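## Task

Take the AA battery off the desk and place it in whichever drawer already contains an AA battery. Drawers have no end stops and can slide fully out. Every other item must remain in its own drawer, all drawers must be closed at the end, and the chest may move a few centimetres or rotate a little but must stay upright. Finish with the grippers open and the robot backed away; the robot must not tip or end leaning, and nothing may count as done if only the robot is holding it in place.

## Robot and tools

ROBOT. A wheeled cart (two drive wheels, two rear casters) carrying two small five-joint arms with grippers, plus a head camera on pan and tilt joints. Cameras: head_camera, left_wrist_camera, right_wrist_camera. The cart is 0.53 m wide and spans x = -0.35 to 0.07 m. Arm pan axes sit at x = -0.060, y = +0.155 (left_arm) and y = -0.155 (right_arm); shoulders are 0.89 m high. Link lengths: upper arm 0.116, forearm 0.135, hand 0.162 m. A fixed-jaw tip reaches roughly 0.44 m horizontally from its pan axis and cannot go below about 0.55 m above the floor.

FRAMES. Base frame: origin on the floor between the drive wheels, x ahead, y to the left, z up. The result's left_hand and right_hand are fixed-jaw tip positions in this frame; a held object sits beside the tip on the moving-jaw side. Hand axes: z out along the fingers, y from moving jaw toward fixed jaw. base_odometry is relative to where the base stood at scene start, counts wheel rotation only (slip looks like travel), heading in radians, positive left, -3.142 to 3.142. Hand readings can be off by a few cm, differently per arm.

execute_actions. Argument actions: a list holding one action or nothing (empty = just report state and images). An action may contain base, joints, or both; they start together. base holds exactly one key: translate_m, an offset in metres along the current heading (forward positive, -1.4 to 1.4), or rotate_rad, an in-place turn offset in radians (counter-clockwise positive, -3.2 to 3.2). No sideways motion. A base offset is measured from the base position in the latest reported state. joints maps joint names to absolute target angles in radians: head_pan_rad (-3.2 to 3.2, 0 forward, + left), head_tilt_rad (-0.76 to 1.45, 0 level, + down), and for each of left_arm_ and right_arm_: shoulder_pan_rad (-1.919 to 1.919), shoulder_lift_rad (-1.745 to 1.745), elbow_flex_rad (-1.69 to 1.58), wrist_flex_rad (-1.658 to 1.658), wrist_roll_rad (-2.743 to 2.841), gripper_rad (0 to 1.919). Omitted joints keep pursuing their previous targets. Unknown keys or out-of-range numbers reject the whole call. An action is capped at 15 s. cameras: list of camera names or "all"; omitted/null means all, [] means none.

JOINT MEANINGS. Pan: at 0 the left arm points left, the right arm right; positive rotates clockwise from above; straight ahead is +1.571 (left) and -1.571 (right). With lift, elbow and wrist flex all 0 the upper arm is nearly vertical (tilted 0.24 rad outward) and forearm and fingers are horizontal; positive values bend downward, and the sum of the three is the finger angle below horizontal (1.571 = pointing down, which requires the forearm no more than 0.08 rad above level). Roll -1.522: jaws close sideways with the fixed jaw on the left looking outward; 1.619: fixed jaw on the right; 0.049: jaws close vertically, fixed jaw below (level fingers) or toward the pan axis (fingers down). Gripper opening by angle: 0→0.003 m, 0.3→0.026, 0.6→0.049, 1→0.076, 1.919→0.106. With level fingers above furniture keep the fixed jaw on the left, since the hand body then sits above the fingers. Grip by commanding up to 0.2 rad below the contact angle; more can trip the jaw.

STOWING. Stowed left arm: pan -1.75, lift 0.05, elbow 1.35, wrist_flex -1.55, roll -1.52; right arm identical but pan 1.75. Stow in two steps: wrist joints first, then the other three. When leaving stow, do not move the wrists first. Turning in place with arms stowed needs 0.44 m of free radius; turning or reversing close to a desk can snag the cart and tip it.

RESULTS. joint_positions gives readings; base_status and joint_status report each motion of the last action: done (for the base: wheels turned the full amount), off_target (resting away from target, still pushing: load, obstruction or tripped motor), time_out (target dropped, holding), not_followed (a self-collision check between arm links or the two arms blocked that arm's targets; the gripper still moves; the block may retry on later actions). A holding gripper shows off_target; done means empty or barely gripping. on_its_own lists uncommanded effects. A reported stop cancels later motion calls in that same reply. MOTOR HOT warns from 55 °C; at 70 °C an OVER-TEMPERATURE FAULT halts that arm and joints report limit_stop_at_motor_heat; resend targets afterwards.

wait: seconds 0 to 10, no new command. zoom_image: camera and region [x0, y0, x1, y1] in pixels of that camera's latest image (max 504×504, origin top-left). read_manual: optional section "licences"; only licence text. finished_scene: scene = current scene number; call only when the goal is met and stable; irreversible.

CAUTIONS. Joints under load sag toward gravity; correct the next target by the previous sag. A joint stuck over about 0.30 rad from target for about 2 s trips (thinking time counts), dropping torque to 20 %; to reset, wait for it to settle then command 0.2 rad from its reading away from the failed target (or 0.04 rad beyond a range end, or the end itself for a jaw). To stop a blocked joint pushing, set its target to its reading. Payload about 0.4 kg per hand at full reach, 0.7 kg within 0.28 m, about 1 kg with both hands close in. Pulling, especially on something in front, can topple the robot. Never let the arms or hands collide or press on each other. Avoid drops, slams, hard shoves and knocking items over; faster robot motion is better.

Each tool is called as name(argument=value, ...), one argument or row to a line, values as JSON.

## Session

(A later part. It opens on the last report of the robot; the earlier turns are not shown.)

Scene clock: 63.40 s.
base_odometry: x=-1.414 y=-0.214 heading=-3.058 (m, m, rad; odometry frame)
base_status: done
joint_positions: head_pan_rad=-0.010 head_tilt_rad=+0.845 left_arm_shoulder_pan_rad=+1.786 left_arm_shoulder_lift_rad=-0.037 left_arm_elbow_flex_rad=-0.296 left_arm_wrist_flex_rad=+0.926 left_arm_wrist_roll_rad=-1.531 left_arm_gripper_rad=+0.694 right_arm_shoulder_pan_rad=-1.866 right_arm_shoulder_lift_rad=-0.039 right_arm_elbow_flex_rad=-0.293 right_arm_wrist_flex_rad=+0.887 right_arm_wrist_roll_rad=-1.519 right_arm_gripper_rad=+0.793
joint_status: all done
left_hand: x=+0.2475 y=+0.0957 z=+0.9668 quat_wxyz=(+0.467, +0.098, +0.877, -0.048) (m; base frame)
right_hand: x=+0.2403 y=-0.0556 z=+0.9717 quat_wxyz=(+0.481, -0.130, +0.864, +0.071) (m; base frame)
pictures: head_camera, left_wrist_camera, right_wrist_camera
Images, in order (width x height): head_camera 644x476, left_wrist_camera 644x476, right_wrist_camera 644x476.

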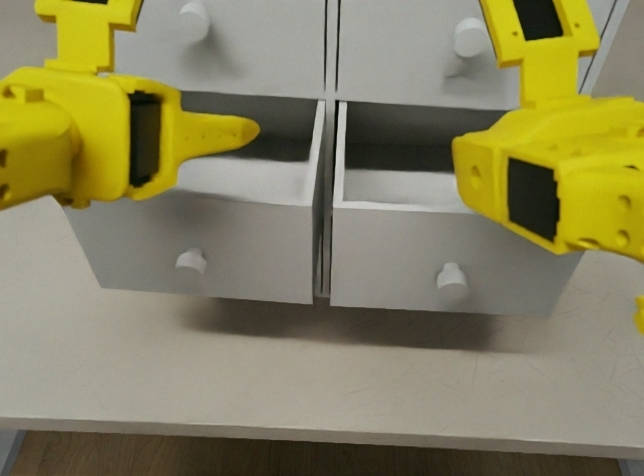

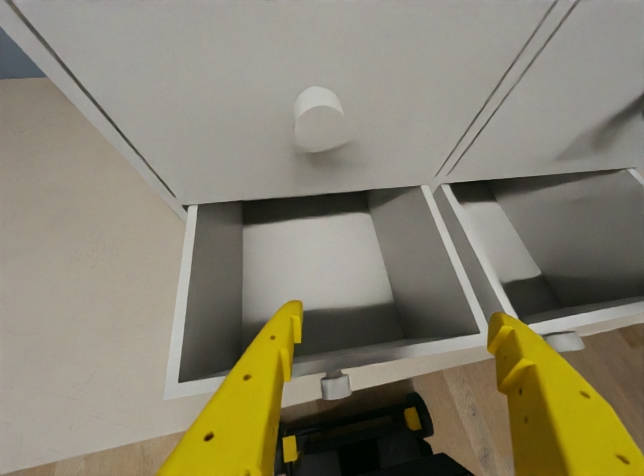

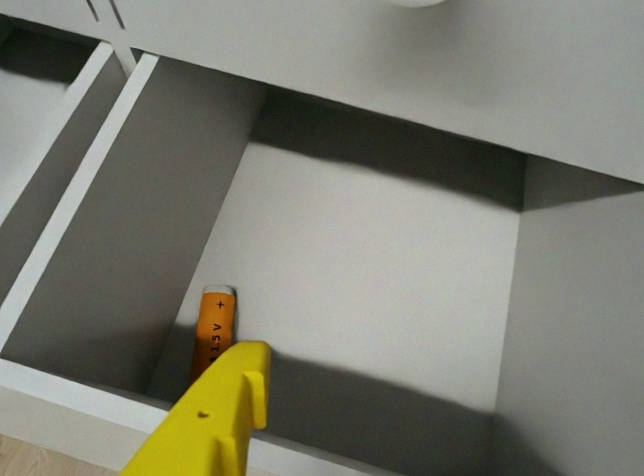

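execute_actions(
  actions=[
    {"joints":{"right_arm_wrist_roll_rad":-1.2,"right_arm_shoulder_pan_rad":-1.8}},
  ],
  cameras=["right_wrist_camera"],
)

Scene clock: 65.47 s.
base_odometry: x=-1.414 y=-0.214 heading=-3.058 (m, m, rad; odometry frame)
base_status: not commanded
joint_positions: head_pan_rad=-0.010 head_tilt_rad=+0.845 left_arm_shoulder_pan_rad=+1.786 left_arm_shoulder_lift_rad=-0.037 left_arm_elbow_flex_rad=-0.296 left_arm_wrist_flex_rad=+0.926 left_arm_wrist_roll_rad=-1.531 left_arm_gripper_rad=+0.694 right_arm_shoulder_pan_rad=-1.808 right_arm_shoulder_lift_rad=-0.039 right_arm_elbow_flex_rad=-0.293 right_arm_wrist_flex_rad=+0.887 right_arm_wrist_roll_rad=-1.209 right_arm_gripper_rad=+0.793
joint_status: all done
left_hand: x=+0.2475 y=+0.0957 z=+0.9668 quat_wxyz=(+0.467, +0.098, +0.877, -0.048) (m; base frame)
right_hand: x=+0.2444 y=-0.0740 z=+0.9697 quat_wxyz=(+0.486, -0.237, +0.841, -0.018) (m; base frame)
pictures: right_wrist_camera
Images, in order (width x height): right_wrist_camera 644x476.

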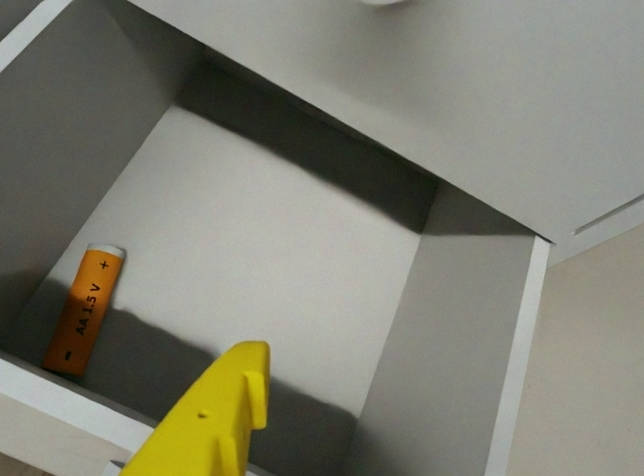

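execute_actions(
  actions=[
    {"base":{"translate_m":-0.10}},
  ],
  cameras=[],
)

execute_actions(
  actions=[
    {"base":{"rotate_rad":1.59},"joints":{"head_pan_rad":-0.7,"head_tilt_rad":0.8,"left_arm_shoulder_pan_rad":1.5,"left_arm_shoulder_lift_rad":-0.4,"right_arm_shoulder_lift_rad":-0.3,"right_arm_elbow_flex_rad":0.2,"right_arm_wrist_flex_rad":1.3,"right_arm_wrist_roll_rad":-1.52}},
  ],
  cameras=["head_camera"],
)

Scene clock: 69.00 s.
base_odometry: x=-1.314 y=-0.206 heading=-3.056 (m, m, rad; odometry frame)
base_status: done
joint_positions: head_pan_rad=-0.010 head_tilt_rad=+0.845 left_arm_shoulder_pan_rad=+1.786 left_arm_shoulder_lift_rad=-0.037 left_arm_elbow_flex_rad=-0.296 left_arm_wrist_flex_rad=+0.926 left_arm_wrist_roll_rad=-1.531 left_arm_gripper_rad=+0.694 right_arm_shoulder_pan_rad=-1.806 right_arm_shoulder_lift_rad=-0.039 right_arm_elbow_flex_rad=-0.293 right_arm_wrist_flex_rad=+0.887 right_arm_wrist_roll_rad=-1.209 right_arm_gripper_rad=+0.793
joint_status: not commanded
left_hand: x=+0.2475 y=+0.0957 z=+0.9668 quat_wxyz=(+0.467, +0.098, +0.877, -0.048) (m; base frame)
right_hand: x=+0.2445 y=-0.0744 z=+0.9697 quat_wxyz=(+0.486, -0.237, +0.841, -0.019) (m; base frame)
pictures: none
No camera images: the call's "cameras" was empty. Leave "cameras" out to get every camera's image.

Scene clock: 71.70 s.
base_odometry: x=-1.313 y=-0.206 heading=-1.467 (m, m, rad; odometry frame)
base_status: done
joint_positions: head_pan_rad=-0.690 head_tilt_rad=+0.815 left_arm_shoulder_pan_rad=+1.505 left_arm_shoulder_lift_rad=-0.370 left_arm_elbow_flex_rad=-0.301 left_arm_wrist_flex_rad=+0.926 left_arm_wrist_roll_rad=-1.531 left_arm_gripper_rad=+0.694 right_arm_shoulder_pan_rad=-1.806 right_arm_shoulder_lift_rad=-0.266 right_arm_elbow_flex_rad=+0.207 right_arm_wrist_flex_rad=+1.295 right_arm_wrist_roll_rad=-1.511 right_arm_gripper_rad=+0.793
joint_status: all done
left_hand: x=+0.2124 y=+0.1807 z=+1.0563 quat_wxyz=(+0.611, -0.023, +0.791, +0.023) (m; base frame)
right_hand: x=+0.1470 y=-0.0974 z=+0.8714 quat_wxyz=(+0.166, -0.121, +0.979, +0.019) (m; base frame)
pictures: head_camera
Images, in order (width x height): head_camera 644x476.

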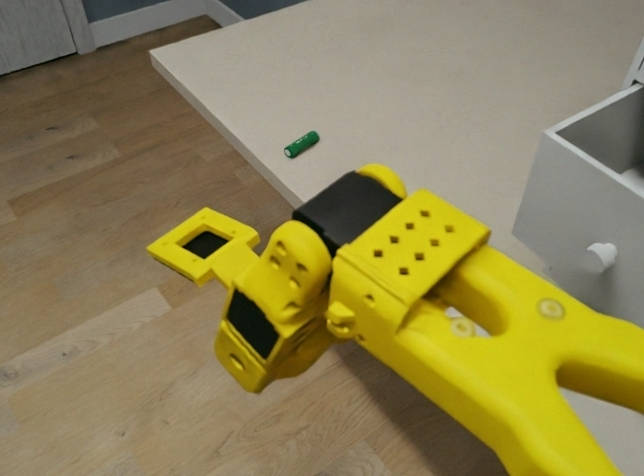

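execute_actions(
  actions=[
    {"base":{"translate_m":0.46},"joints":{"head_pan_rad":-1.3,"head_tilt_rad":0.9,"right_arm_shoulder_pan_rad":-1.2,"right_arm_gripper_rad":0.55,"right_arm_wrist_roll_rad":-1.85}},
  ],
  cameras=[],
)

execute_actions(
  actions=[
    {"joints":{"right_arm_shoulder_pan_rad":-0.33,"right_arm_shoulder_lift_rad":0.2,"right_arm_elbow_flex_rad":0.13,"right_arm_wrist_flex_rad":1.12}},
  ],
  cameras=["head_camera","right_wrist_camera"],
)

Scene clock: 77.43 s.
base_odometry: x=-1.265 y=-0.663 heading=-1.466 (m, m, rad; odometry frame)
base_status: done
joint_positions: head_pan_rad=-1.290 head_tilt_rad=+0.895 left_arm_shoulder_pan_rad=+1.505 left_arm_shoulder_lift_rad=-0.371 left_arm_elbow_flex_rad=-0.301 left_arm_wrist_flex_rad=+0.926 left_arm_wrist_roll_rad=-1.531 left_arm_gripper_rad=+0.694 right_arm_shoulder_pan_rad=-1.208 right_arm_shoulder_lift_rad=-0.267 right_arm_elbow_flex_rad=+0.207 right_arm_wrist_flex_rad=+1.295 right_arm_wrist_roll_rad=-1.843 right_arm_gripper_rad=+0.557
joint_status: all done
left_hand: x=+0.2122 y=+0.1806 z=+1.0567 quat_wxyz=(+0.612, -0.023, +0.791, +0.023) (m; base frame)
right_hand: x=+0.1457 y=-0.2252 z=+0.8726 quat_wxyz=(+0.168, +0.330, +0.929, -0.004) (m; base frame)
pictures: none
No camera images: the call's "cameras" was empty. Leave "cameras" out to get every camera's image.

Scene clock: 78.80 s.
base_odometry: x=-1.265 y=-0.663 heading=-1.466 (m, m, rad; odometry frame)
base_status: not commanded
joint_positions: head_pan_rad=-1.290 head_tilt_rad=+0.895 left_arm_shoulder_pan_rad=+1.505 left_arm_shoulder_lift_rad=-0.371 left_arm_elbow_flex_rad=-0.301 left_arm_wrist_flex_rad=+0.926 left_arm_wrist_roll_rad=-1.531 left_arm_gripper_rad=+0.694 right_arm_shoulder_pan_rad=-0.338 right_arm_shoulder_lift_rad=+0.213 right_arm_elbow_flex_rad=+0.161 right_arm_wrist_flex_rad=+1.129 right_arm_wrist_roll_rad=-1.843 right_arm_gripper_rad=+0.557
joint_status: all done
left_hand: x=+0.2122 y=+0.1806 z=+1.0567 quat_wxyz=(+0.612, -0.023, +0.791, +0.023) (m; base frame)
right_hand: x=+0.0207 y=-0.3622 z=+0.7937 quat_wxyz=(+0.031, +0.700, +0.713, -0.015) (m; base frame)
pictures: head_camera, right_wrist_camera
Images, in order (width x height): head_camera 644x476, right_wrist_camera 644x476.

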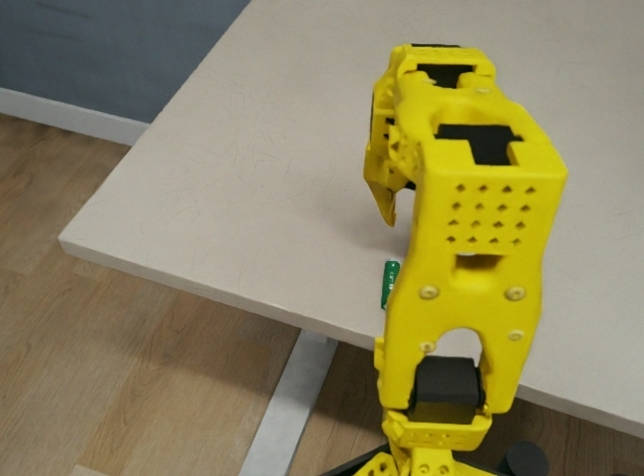

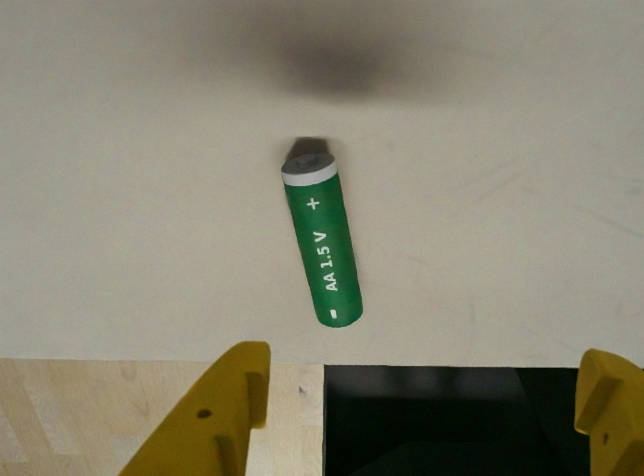

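execute_actions(
  actions=[
    {"joints":{"right_arm_shoulder_pan_rad":-0.40,"right_arm_shoulder_lift_rad":0.213,"right_arm_elbow_flex_rad":0.42,"right_arm_wrist_flex_rad":0.847,"right_arm_wrist_roll_rad":-1.71,"right_arm_gripper_rad":0.45}},
  ],
  cameras=["right_wrist_camera"],
)

Scene clock: 81.53 s.
base_odometry: x=-1.265 y=-0.663 heading=-1.466 (m, m, rad; odometry frame)
base_status: not commanded
joint_positions: head_pan_rad=-1.290 head_tilt_rad=+0.895 left_arm_shoulder_pan_rad=+1.505 left_arm_shoulder_lift_rad=-0.371 left_arm_elbow_flex_rad=-0.301 left_arm_wrist_flex_rad=+0.926 left_arm_wrist_roll_rad=-1.531 left_arm_gripper_rad=+0.694 right_arm_shoulder_pan_rad=-0.392 right_arm_shoulder_lift_rad=+0.225 right_arm_elbow_flex_rad=+0.421 right_arm_wrist_flex_rad=+0.856 right_arm_wrist_roll_rad=-1.718 right_arm_gripper_rad=+0.457
joint_status: all done
left_hand: x=+0.2122 y=+0.1806 z=+1.0567 quat_wxyz=(+0.612, -0.023, +0.791, +0.023) (m; base frame)
right_hand: x=+0.0257 y=-0.3424 z=+0.7603 quat_wxyz=(+0.030, +0.634, +0.772, -0.016) (m; base frame)
pictures: right_wrist_camera
Images, in order (width x height): right_wrist_camera 644x476.

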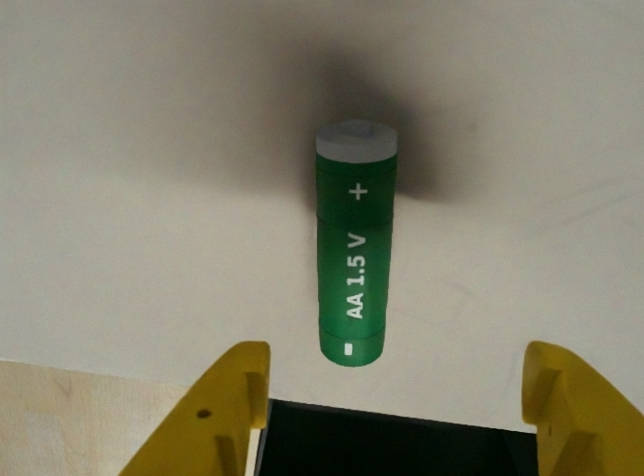

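execute_actions(
  actions=[
    {"joints":{"right_arm_shoulder_lift_rad":0.358,"right_arm_elbow_flex_rad":0.445,"right_arm_wrist_flex_rad":0.678}},
  ],
  cameras=["right_wrist_camera"],
)

Scene clock: 83.63 s.
base_odometry: x=-1.265 y=-0.663 heading=-1.466 (m, m, rad; odometry frame)
base_status: not commanded
joint_positions: head_pan_rad=-1.290 head_tilt_rad=+0.895 left_arm_shoulder_pan_rad=+1.505 left_arm_shoulder_lift_rad=-0.371 left_arm_elbow_flex_rad=-0.301 left_arm_wrist_flex_rad=+0.926 left_arm_wrist_roll_rad=-1.531 left_arm_gripper_rad=+0.694 right_arm_shoulder_pan_rad=-0.392 right_arm_shoulder_lift_rad=+0.369 right_arm_elbow_flex_rad=+0.448 right_arm_wrist_flex_rad=+0.687 right_arm_wrist_roll_rad=-1.718 right_arm_gripper_rad=+0.457
joint_status: all done
left_hand: x=+0.2122 y=+0.1806 z=+1.0567 quat_wxyz=(+0.612, -0.023, +0.791, +0.023) (m; base frame)
right_hand: x=+0.0255 y=-0.3418 z=+0.7340 quat_wxyz=(+0.029, +0.634, +0.772, -0.016) (m; base frame)
pictures: right_wrist_camera
Images, in order (width x height): right_wrist_camera 644x476.

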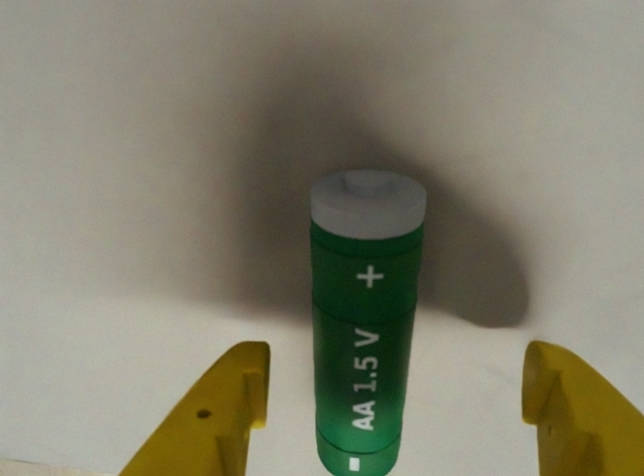

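execute_actions(
  actions=[
    {"joints":{"right_arm_shoulder_lift_rad":0.39,"right_arm_wrist_flex_rad":0.65,"right_arm_shoulder_pan_rad":-0.362,"right_arm_gripper_rad":0.3}},
  ],
  cameras=["right_wrist_camera"],
)

execute_actions(
  actions=[
    {"joints":{"right_arm_gripper_rad":0.02}},
  ],
  cameras=["right_wrist_camera"],
)

Scene clock: 86.00 s.
base_odometry: x=-1.265 y=-0.663 heading=-1.466 (m, m, rad; odometry frame)
base_status: not commanded
joint_positions: head_pan_rad=-1.290 head_tilt_rad=+0.895 left_arm_shoulder_pan_rad=+1.505 left_arm_shoulder_lift_rad=-0.371 left_arm_elbow_flex_rad=-0.301 left_arm_wrist_flex_rad=+0.926 left_arm_wrist_roll_rad=-1.531 left_arm_gripper_rad=+0.694 right_arm_shoulder_pan_rad=-0.369 right_arm_shoulder_lift_rad=+0.398 right_arm_elbow_flex_rad=+0.448 right_arm_wrist_flex_rad=+0.658 right_arm_wrist_roll_rad=-1.718 right_arm_gripper_rad=+0.308
joint_status: all done
left_hand: x=+0.2122 y=+0.1806 z=+1.0567 quat_wxyz=(+0.612, -0.023, +0.791, +0.023) (m; base frame)
right_hand: x=+0.0211 y=-0.3437 z=+0.7293 quat_wxyz=(+0.029, +0.643, +0.765, -0.016) (m; base frame)
pictures: right_wrist_camera
Images, in order (width x height): right_wrist_camera 644x476.

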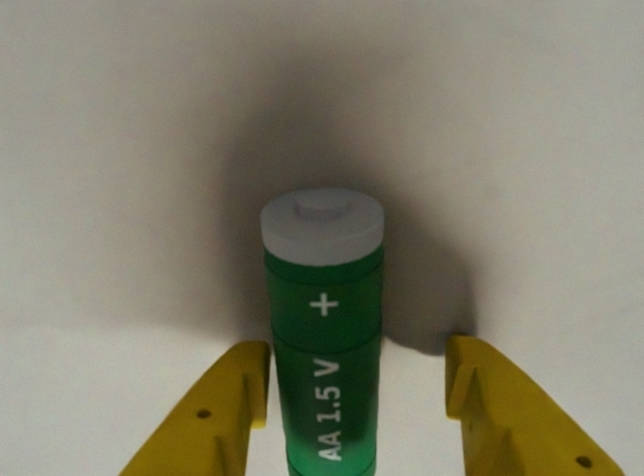

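Scene clock: 86.67 s.
base_odometry: x=-1.265 y=-0.663 heading=-1.466 (m, m, rad; odometry frame)
base_status: not commanded
joint_positions: head_pan_rad=-1.290 head_tilt_rad=+0.895 left_arm_shoulder_pan_rad=+1.505 left_arm_shoulder_lift_rad=-0.371 left_arm_elbow_flex_rad=-0.301 left_arm_wrist_flex_rad=+0.926 left_arm_wrist_roll_rad=-1.531 left_arm_gripper_rad=+0.694 right_arm_shoulder_pan_rad=-0.369 right_arm_shoulder_lift_rad=+0.400 right_arm_elbow_flex_rad=+0.448 right_arm_wrist_flex_rad=+0.658 right_arm_wrist_roll_rad=-1.718 right_arm_gripper_rad=+0.151
joint_status: right_arm_gripper_rad off_target (ended at +0.151, target +0.020)
left_hand: x=+0.2122 y=+0.1806 z=+1.0567 quat_wxyz=(+0.612, -0.023, +0.791, +0.023) (m; base frame)
right_hand: x=+0.0210 y=-0.3434 z=+0.7290 quat_wxyz=(+0.029, +0.643, +0.765, -0.016) (m; base frame)
pictures: right_wrist_camera
Images, in order (width x height): right_wrist_camera 644x476.

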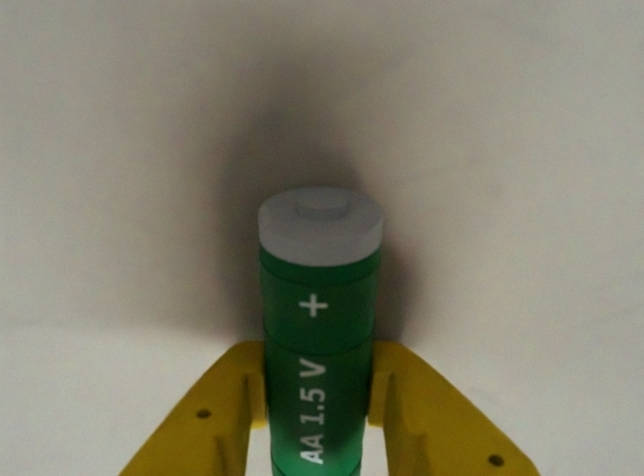

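execute_actions(
  actions=[
    {"joints":{"right_arm_shoulder_lift_rad":-0.55,"right_arm_elbow_flex_rad":-0.3,"right_arm_wrist_flex_rad":1.62}},
  ],
  cameras=["right_wrist_camera"],
)

execute_actions(
  actions=[
    {"base":{"translate_m":-0.475},"joints":{"head_pan_rad":-1.65,"head_tilt_rad":0.62,"right_arm_shoulder_pan_rad":0.09,"right_arm_wrist_roll_rad":0.06}},
  ],
  cameras=["head_camera","right_wrist_camera"],
)

Scene clock: 97.63 s.
base_odometry: x=-1.265 y=-0.663 heading=-1.466 (m, m, rad; odometry frame)
base_status: not commanded
joint_positions: head_pan_rad=-1.290 head_tilt_rad=+0.895 left_arm_shoulder_pan_rad=+1.505 left_arm_shoulder_lift_rad=-0.371 left_arm_elbow_flex_rad=-0.301 left_arm_wrist_flex_rad=+0.926 left_arm_wrist_roll_rad=-1.531 left_arm_gripper_rad=+0.694 right_arm_shoulder_pan_rad=-0.369 right_arm_shoulder_lift_rad=-0.527 right_arm_elbow_flex_rad=-0.267 right_arm_wrist_flex_rad=+1.617 right_arm_wrist_roll_rad=-1.718 right_arm_gripper_rad=+0.151
joint_status: all done
left_hand: x=+0.2122 y=+0.1806 z=+1.0567 quat_wxyz=(+0.612, -0.023, +0.791, +0.023) (m; base frame)
right_hand: x=+0.0189 y=-0.3379 z=+0.9884 quat_wxyz=(+0.320, +0.599, +0.713, -0.176) (m; base frame)
pictures: right_wrist_camera
Images, in order (width x height): right_wrist_camera 644x476.

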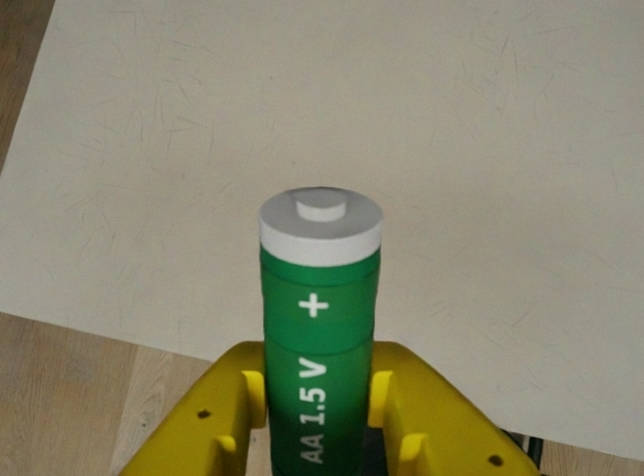

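Scene clock: 100.77 s.
base_odometry: x=-1.315 y=-0.191 heading=-1.466 (m, m, rad; odometry frame)
base_status: done
joint_positions: head_pan_rad=-1.640 head_tilt_rad=+0.634 left_arm_shoulder_pan_rad=+1.505 left_arm_shoulder_lift_rad=-0.371 left_arm_elbow_flex_rad=-0.301 left_arm_wrist_flex_rad=+0.926 left_arm_wrist_roll_rad=-1.531 left_arm_gripper_rad=+0.694 right_arm_shoulder_pan_rad=+0.084 right_arm_shoulder_lift_rad=-0.527 right_arm_elbow_flex_rad=-0.267 right_arm_wrist_flex_rad=+1.618 right_arm_wrist_roll_rad=+0.052 right_arm_gripper_rad=+0.151
joint_status: all done
left_hand: x=+0.2122 y=+0.1806 z=+1.0567 quat_wxyz=(+0.612, -0.023, +0.791, +0.023) (m; base frame)
right_hand: x=-0.0765 y=-0.3464 z=+0.9820 quat_wxyz=(-0.016, +0.037, +0.930, -0.364) (m; base frame)
pictures: head_camera, right_wrist_camera
Images, in order (width x height): head_camera 644x476, right_wrist_camera 644x476.

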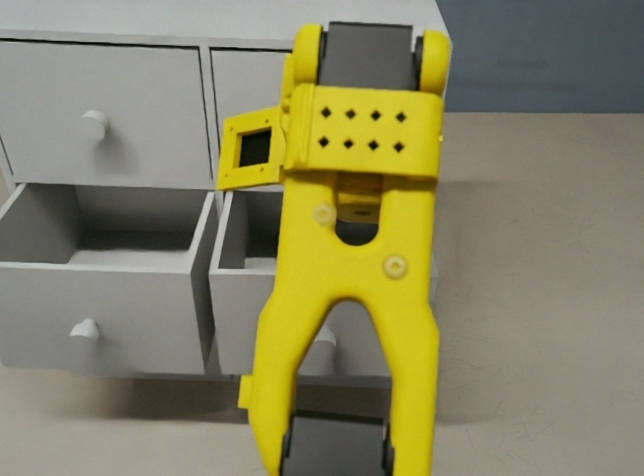

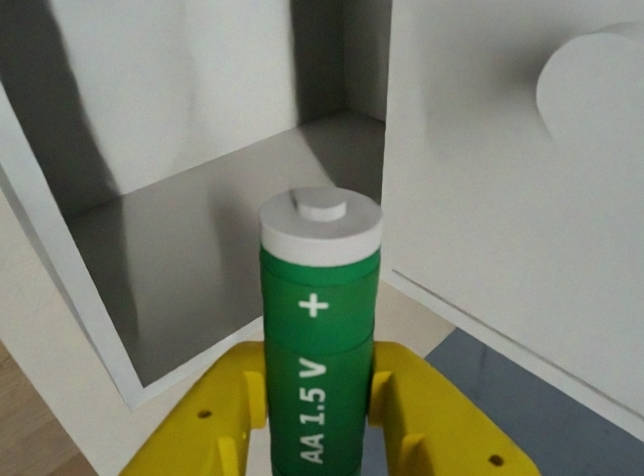

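execute_actions(
  actions=[
    {"joints":{"right_arm_shoulder_lift_rad":-0.14,"right_arm_elbow_flex_rad":-0.465}},
  ],
  cameras=["head_camera","right_wrist_camera"],
)

Scene clock: 104.67 s.
base_odometry: x=-1.315 y=-0.191 heading=-1.466 (m, m, rad; odometry frame)
base_status: not commanded
joint_positions: head_pan_rad=-1.640 head_tilt_rad=+0.634 left_arm_shoulder_pan_rad=+1.505 left_arm_shoulder_lift_rad=-0.371 left_arm_elbow_flex_rad=-0.301 left_arm_wrist_flex_rad=+0.926 left_arm_wrist_roll_rad=-1.531 left_arm_gripper_rad=+0.694 right_arm_shoulder_pan_rad=+0.084 right_arm_shoulder_lift_rad=-0.129 right_arm_elbow_flex_rad=-0.431 right_arm_wrist_flex_rad=+1.618 right_arm_wrist_roll_rad=+0.052 right_arm_gripper_rad=+0.151
joint_status: all done
left_hand: x=+0.2122 y=+0.1806 z=+1.0567 quat_wxyz=(+0.612, -0.023, +0.791, +0.023) (m; base frame)
right_hand: x=-0.0794 y=-0.3812 z=+0.9416 quat_wxyz=(-0.011, +0.039, +0.966, -0.254) (m; base frame)
pictures: head_camera, right_wrist_camera
Images, in order (width x height): head_camera 644x476, right_wrist_camera 644x476.

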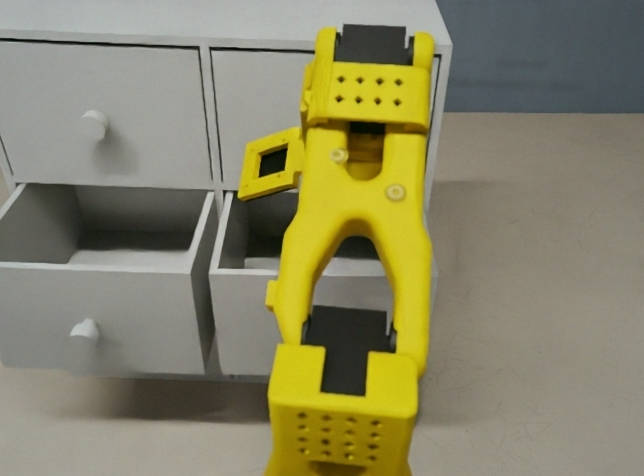

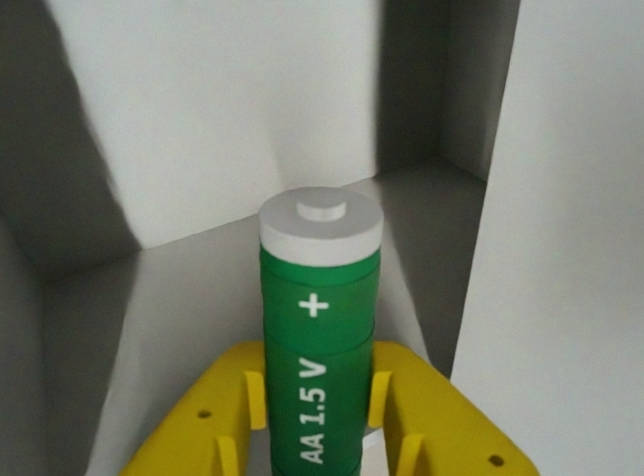

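execute_actions(
  actions=[
    {"joints":{"right_arm_shoulder_pan_rad":0.05,"right_arm_shoulder_lift_rad":-0.002,"right_arm_elbow_flex_rad":-0.345,"right_arm_wrist_flex_rad":1.635}},
  ],
  cameras=["head_camera","right_wrist_camera"],
)

Scene clock: 107.70 s.
base_odometry: x=-1.315 y=-0.191 heading=-1.466 (m, m, rad; odometry frame)
base_status: not commanded
joint_positions: head_pan_rad=-1.640 head_tilt_rad=+0.634 left_arm_shoulder_pan_rad=+1.505 left_arm_shoulder_lift_rad=-0.371 left_arm_elbow_flex_rad=-0.301 left_arm_wrist_flex_rad=+0.926 left_arm_wrist_roll_rad=-1.531 left_arm_gripper_rad=+0.694 right_arm_shoulder_pan_rad=+0.059 right_arm_shoulder_lift_rad=+0.010 right_arm_elbow_flex_rad=-0.338 right_arm_wrist_flex_rad=+1.629 right_arm_wrist_roll_rad=+0.052 right_arm_gripper_rad=+0.151
joint_status: all done
left_hand: x=+0.2122 y=+0.1806 z=+1.0567 quat_wxyz=(+0.612, -0.023, +0.791, +0.023) (m; base frame)
right_hand: x=-0.0734 y=-0.3753 z=+0.8977 quat_wxyz=(-0.004, +0.028, +0.991, -0.134) (m; base frame)
pictures: head_camera, right_wrist_camera
Images, in order (width x height): head_camera 644x476, right_wrist_camera 644x476.

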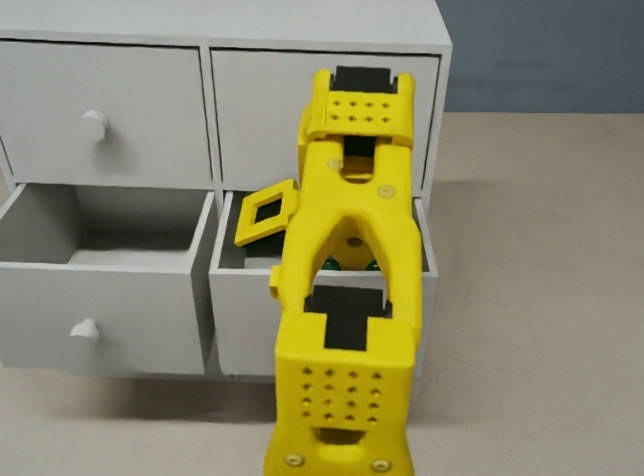

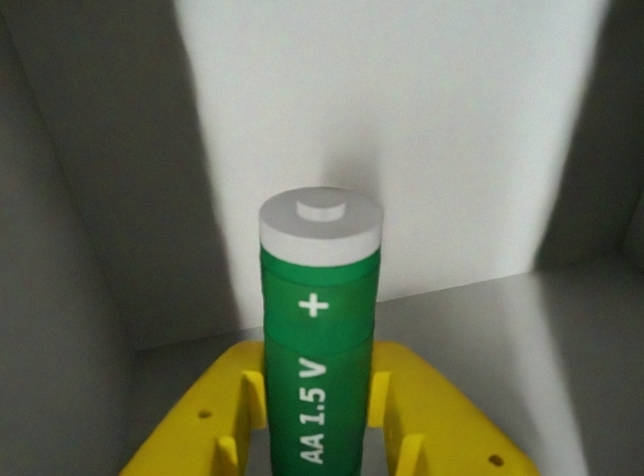

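execute_actions(
  actions=[
    {"joints":{"right_arm_shoulder_lift_rad":0.132,"right_arm_elbow_flex_rad":-0.297,"right_arm_wrist_flex_rad":1.513}},
  ],
  cameras=["head_camera","right_wrist_camera"],
)

Scene clock: 109.93 s.
base_odometry: x=-1.315 y=-0.191 heading=-1.466 (m, m, rad; odometry frame)
base_status: not commanded
joint_positions: head_pan_rad=-1.640 head_tilt_rad=+0.634 left_arm_shoulder_pan_rad=+1.505 left_arm_shoulder_lift_rad=-0.371 left_arm_elbow_flex_rad=-0.301 left_arm_wrist_flex_rad=+0.926 left_arm_wrist_roll_rad=-1.531 left_arm_gripper_rad=+0.694 right_arm_shoulder_pan_rad=+0.057 right_arm_shoulder_lift_rad=+0.148 right_arm_elbow_flex_rad=-0.290 right_arm_wrist_flex_rad=+1.523 right_arm_wrist_roll_rad=+0.052 right_arm_gripper_rad=+0.151
joint_status: all done
left_hand: x=+0.2122 y=+0.1806 z=+1.0567 quat_wxyz=(+0.612, -0.023, +0.791, +0.023) (m; base frame)
right_hand: x=-0.0736 y=-0.3846 z=+0.8663 quat_wxyz=(-0.003, +0.027, +0.995, -0.095) (m; base frame)
pictures: head_camera, right_wrist_camera
Images, in order (width x height): head_camera 644x476, right_wrist_camera 644x476.

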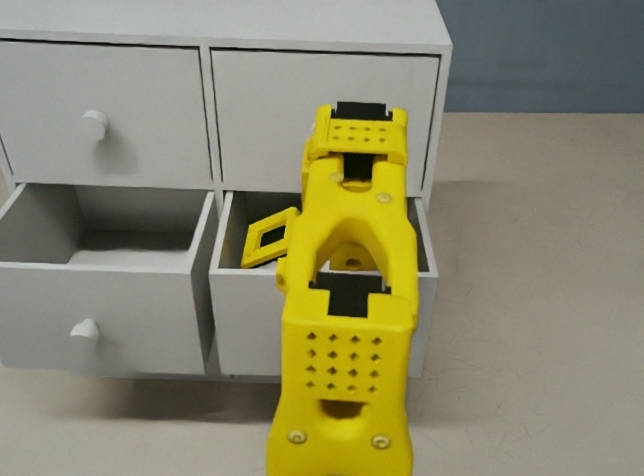

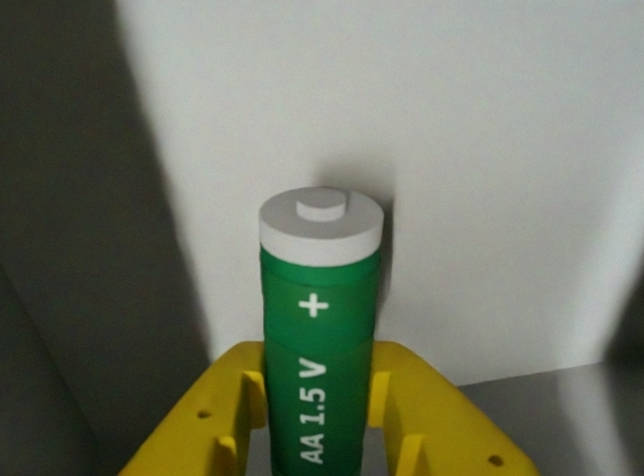

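execute_actions(
  actions=[
    {"joints":{"right_arm_elbow_flex_rad":-0.205,"right_arm_wrist_flex_rad":1.425}},
  ],
  cameras=["head_camera","right_wrist_camera"],
)

Scene clock: 112.47 s.
base_odometry: x=-1.315 y=-0.191 heading=-1.466 (m, m, rad; odometry frame)
base_status: not commanded
joint_positions: head_pan_rad=-1.640 head_tilt_rad=+0.634 left_arm_shoulder_pan_rad=+1.505 left_arm_shoulder_lift_rad=-0.371 left_arm_elbow_flex_rad=-0.301 left_arm_wrist_flex_rad=+0.926 left_arm_wrist_roll_rad=-1.531 left_arm_gripper_rad=+0.694 right_arm_shoulder_pan_rad=+0.057 right_arm_shoulder_lift_rad=+0.148 right_arm_elbow_flex_rad=-0.198 right_arm_wrist_flex_rad=+1.434 right_arm_wrist_roll_rad=+0.052 right_arm_gripper_rad=+0.151
joint_status: all done
left_hand: x=+0.2122 y=+0.1806 z=+1.0567 quat_wxyz=(+0.612, -0.023, +0.791, +0.023) (m; base frame)
right_hand: x=-0.0737 y=-0.3858 z=+0.8539 quat_wxyz=(-0.003, +0.027, +0.995, -0.093) (m; base frame)
pictures: head_camera, right_wrist_camera
Images, in order (width x height): head_camera 644x476, right_wrist_camera 644x476.

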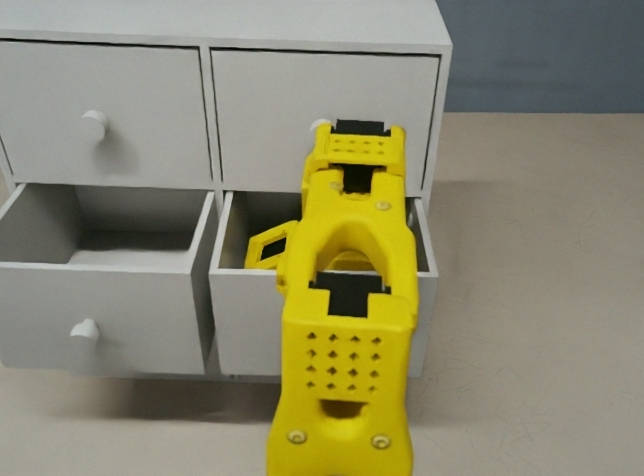

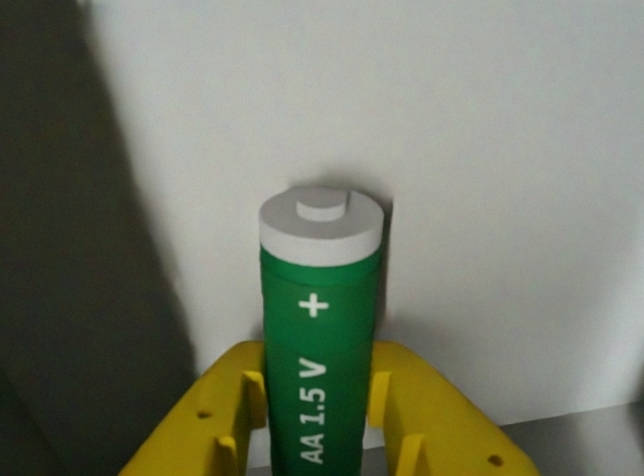

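Close to the floor. Release and retrace.

execute_actions(
  actions=[
    {"joints":{"right_arm_gripper_rad":0.27}},
  ],
  cameras=["right_wrist_camera"],
)

execute_actions(
  actions=[
    {"joints":{"right_arm_elbow_flex_rad":-0.34,"right_arm_wrist_flex_rad":1.545}},
  ],
  cameras=[],
)

execute_actions(
  actions=[
    {"joints":{"right_arm_shoulder_lift_rad":-0.03,"right_arm_elbow_flex_rad":-0.375,"right_arm_wrist_flex_rad":1.635,"right_arm_gripper_rad":0.15}},
  ],
  cameras=["head_camera","right_wrist_camera"],
)

Scene clock: 115.10 s.
base_odometry: x=-1.315 y=-0.191 heading=-1.466 (m, m, rad; odometry frame)
base_status: not commanded
joint_positions: head_pan_rad=-1.640 head_tilt_rad=+0.634 left_arm_shoulder_pan_rad=+1.505 left_arm_shoulder_lift_rad=-0.371 left_arm_elbow_flex_rad=-0.301 left_arm_wrist_flex_rad=+0.926 left_arm_wrist_roll_rad=-1.531 left_arm_gripper_rad=+0.694 right_arm_shoulder_pan_rad=+0.057 right_arm_shoulder_lift_rad=+0.148 right_arm_elbow_flex_rad=-0.198 right_arm_wrist_flex_rad=+1.434 right_arm_wrist_roll_rad=+0.052 right_arm_gripper_rad=+0.262
joint_status: all done
left_hand: x=+0.2122 y=+0.1806 z=+1.0567 quat_wxyz=(+0.612, -0.023, +0.791, +0.023) (m; base frame)
right_hand: x=-0.0737 y=-0.3858 z=+0.8539 quat_wxyz=(-0.003, +0.027, +0.995, -0.093) (m; base frame)
pictures: right_wrist_camera
Images, in order (width x height): right_wrist_camera 644x476.

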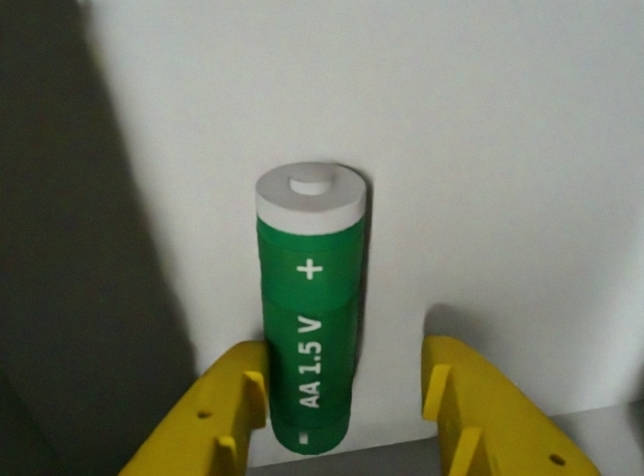

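Scene clock: 115.90 s.
base_odometry: x=-1.315 y=-0.191 heading=-1.466 (m, m, rad; odometry frame)
base_status: not commanded
joint_positions: head_pan_rad=-1.640 head_tilt_rad=+0.634 left_arm_shoulder_pan_rad=+1.505 left_arm_shoulder_lift_rad=-0.371 left_arm_elbow_flex_rad=-0.301 left_arm_wrist_flex_rad=+0.926 left_arm_wrist_roll_rad=-1.531 left_arm_gripper_rad=+0.694 right_arm_shoulder_pan_rad=+0.057 right_arm_shoulder_lift_rad=+0.148 right_arm_elbow_flex_rad=-0.307 right_arm_wrist_flex_rad=+1.539 right_arm_wrist_roll_rad=+0.052 right_arm_gripper_rad=+0.263
joint_status: all done
left_hand: x=+0.2122 y=+0.1806 z=+1.0567 quat_wxyz=(+0.612, -0.023, +0.791, +0.023) (m; base frame)
right_hand: x=-0.0736 y=-0.3844 z=+0.8685 quat_wxyz=(-0.003, +0.027, +0.995, -0.095) (m; base frame)
pictures: none
No camera images: the call's "cameras" was empty. Leave "cameras" out to get every camera's image.

Scene clock: 116.70 s.
base_odometry: x=-1.315 y=-0.191 heading=-1.466 (m, m, rad; odometry frame)
base_status: not commanded
joint_positions: head_pan_rad=-1.640 head_tilt_rad=+0.634 left_arm_shoulder_pan_rad=+1.505 left_arm_shoulder_lift_rad=-0.371 left_arm_elbow_flex_rad=-0.301 left_arm_wrist_flex_rad=+0.926 left_arm_wrist_roll_rad=-1.531 left_arm_gripper_rad=+0.694 right_arm_shoulder_pan_rad=+0.057 right_arm_shoulder_lift_rad=+0.010 right_arm_elbow_flex_rad=-0.344 right_arm_wrist_flex_rad=+1.629 right_arm_wrist_roll_rad=+0.052 right_arm_gripper_rad=+0.157
joint_status: all done
left_hand: x=+0.2122 y=+0.1806 z=+1.0567 quat_wxyz=(+0.612, -0.023, +0.791, +0.023) (m; base frame)
right_hand: x=-0.0731 y=-0.3760 z=+0.8987 quat_wxyz=(-0.004, +0.027, +0.990, -0.137) (m; base frame)
pictures: head_camera, right_wrist_camera
Images, in order (width x height): head_camera 644x476, right_wrist_camera 644x476.

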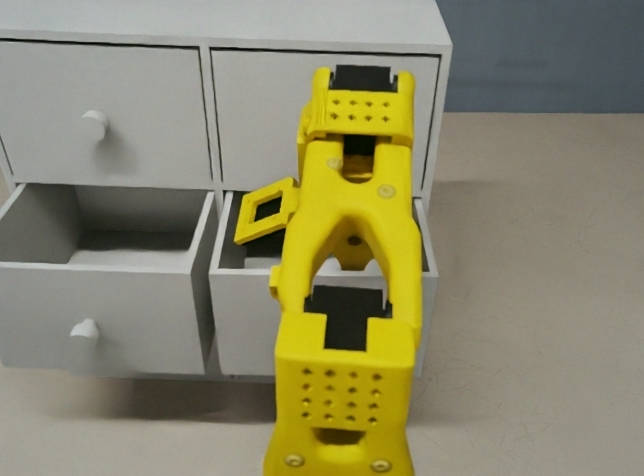

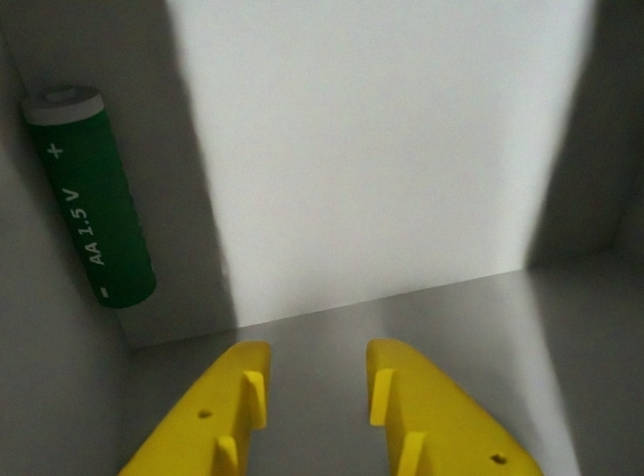

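execute_actions(
  actions=[],
)

Scene clock: 120.33 s.
base_odometry: x=-1.315 y=-0.191 heading=-1.466 (m, m, rad; odometry frame)
base_status: not commanded
joint_positions: head_pan_rad=-1.640 head_tilt_rad=+0.634 left_arm_shoulder_pan_rad=+1.505 left_arm_shoulder_lift_rad=-0.371 left_arm_elbow_flex_rad=-0.301 left_arm_wrist_flex_rad=+0.926 left_arm_wrist_roll_rad=-1.531 left_arm_gripper_rad=+0.694 right_arm_shoulder_pan_rad=+0.057 right_arm_shoulder_lift_rad=+0.010 right_arm_elbow_flex_rad=-0.344 right_arm_wrist_flex_rad=+1.629 right_arm_wrist_roll_rad=+0.052 right_arm_gripper_rad=+0.157
joint_status: all done
left_hand: x=+0.2122 y=+0.1806 z=+1.0567 quat_wxyz=(+0.612, -0.023, +0.791, +0.023) (m; base frame)
right_hand: x=-0.0731 y=-0.3760 z=+0.8987 quat_wxyz=(-0.004, +0.027, +0.990, -0.137) (m; base frame)
pictures: head_camera, left_wrist_camera, right_wrist_camera
Images, in order (width x height): head_camera 644x476, left_wrist_camera 644x476, right_wrist_camera 644x476.

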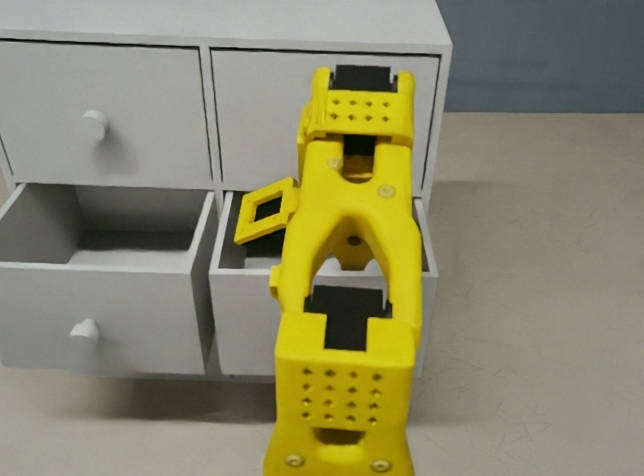

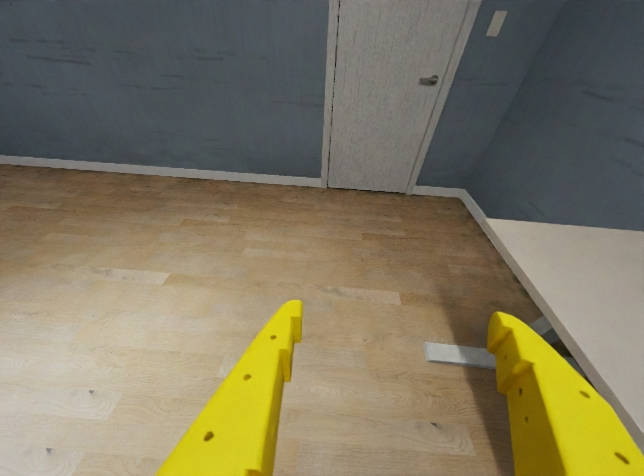

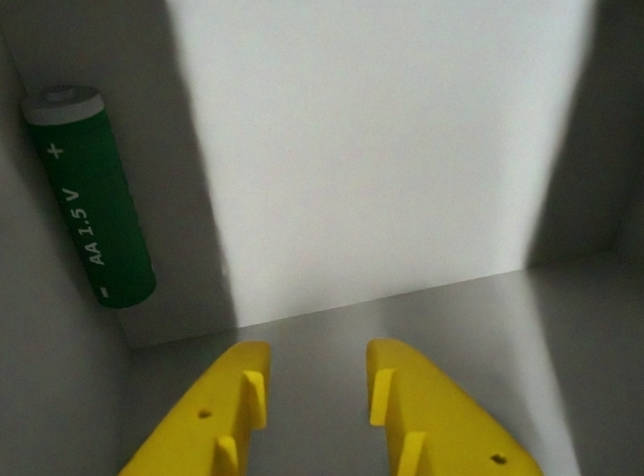

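execute_actions(
  actions=[
    {"joints":{"right_arm_shoulder_lift_rad":-0.55,"right_arm_elbow_flex_rad":-0.36,"right_arm_wrist_flex_rad":1.62}},
  ],
  cameras=["head_camera"],
)

execute_actions(
  actions=[
    {"base":{"translate_m":0.016},"joints":{"right_arm_shoulder_pan_rad":-1.6,"right_arm_wrist_roll_rad":-1.52,"right_arm_gripper_rad":0.36}},
  ],
  cameras=["head_camera"],
)

Scene clock: 122.67 s.
base_odometry: x=-1.315 y=-0.191 heading=-1.466 (m, m, rad; odometry frame)
base_status: not commanded
joint_positions: head_pan_rad=-1.640 head_tilt_rad=+0.634 left_arm_shoulder_pan_rad=+1.505 left_arm_shoulder_lift_rad=-0.371 left_arm_elbow_flex_rad=-0.301 left_arm_wrist_flex_rad=+0.926 left_arm_wrist_roll_rad=-1.531 left_arm_gripper_rad=+0.694 right_arm_shoulder_pan_rad=+0.057 right_arm_shoulder_lift_rad=-0.531 right_arm_elbow_flex_rad=-0.344 right_arm_wrist_flex_rad=+1.629 right_arm_wrist_roll_rad=+0.052 right_arm_gripper_rad=+0.157
joint_status: all done
left_hand: x=+0.2122 y=+0.1806 z=+1.0567 quat_wxyz=(+0.612, -0.023, +0.791, +0.023) (m; base frame)
right_hand: x=-0.0714 y=-0.3463 z=+0.9965 quat_wxyz=(-0.012, +0.025, +0.917, -0.397) (m; base frame)
pictures: head_camera
Images, in order (width x height): head_camera 644x476.

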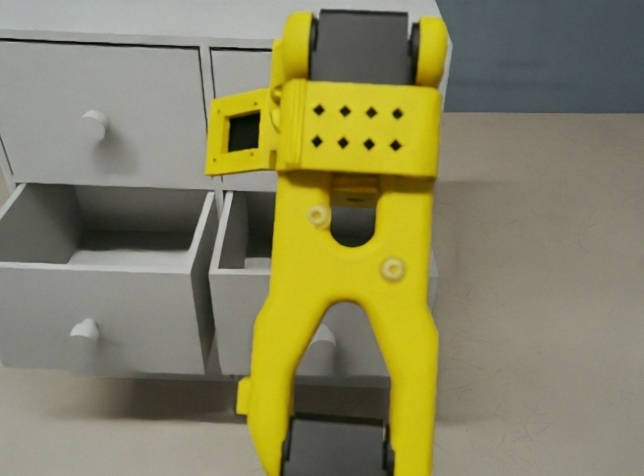

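Scene clock: 124.63 s.
base_odometry: x=-1.313 y=-0.207 heading=-1.466 (m, m, rad; odometry frame)
base_status: done
joint_positions: head_pan_rad=-1.640 head_tilt_rad=+0.634 left_arm_shoulder_pan_rad=+1.505 left_arm_shoulder_lift_rad=-0.373 left_arm_elbow_flex_rad=-0.301 left_arm_wrist_flex_rad=+0.926 left_arm_wrist_roll_rad=-1.531 left_arm_gripper_rad=+0.694 right_arm_shoulder_pan_rad=-1.592 right_arm_shoulder_lift_rad=-0.531 right_arm_elbow_flex_rad=-0.344 right_arm_wrist_flex_rad=+1.629 right_arm_wrist_roll_rad=-1.511 right_arm_gripper_rad=+0.353
joint_status: all done
left_hand: x=+0.2119 y=+0.1806 z=+1.0571 quat_wxyz=(+0.612, -0.023, +0.790, +0.023) (m; base frame)
right_hand: x=+0.1366 y=-0.1432 z=+1.0020 quat_wxyz=(+0.397, -0.015, +0.918, +0.002) (m; base frame)
pictures: head_camera
Images, in order (width x height): head_camera 644x476.

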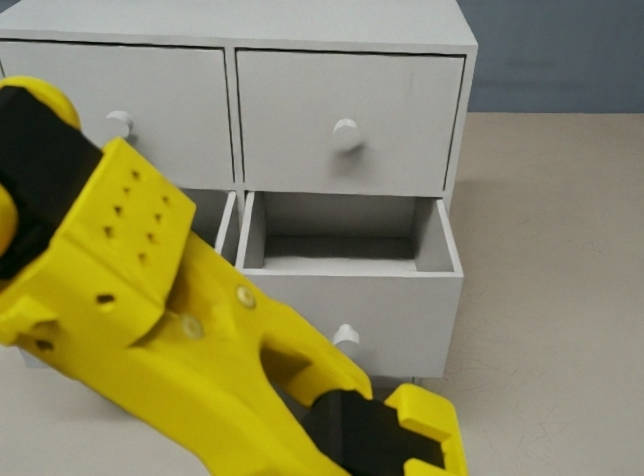

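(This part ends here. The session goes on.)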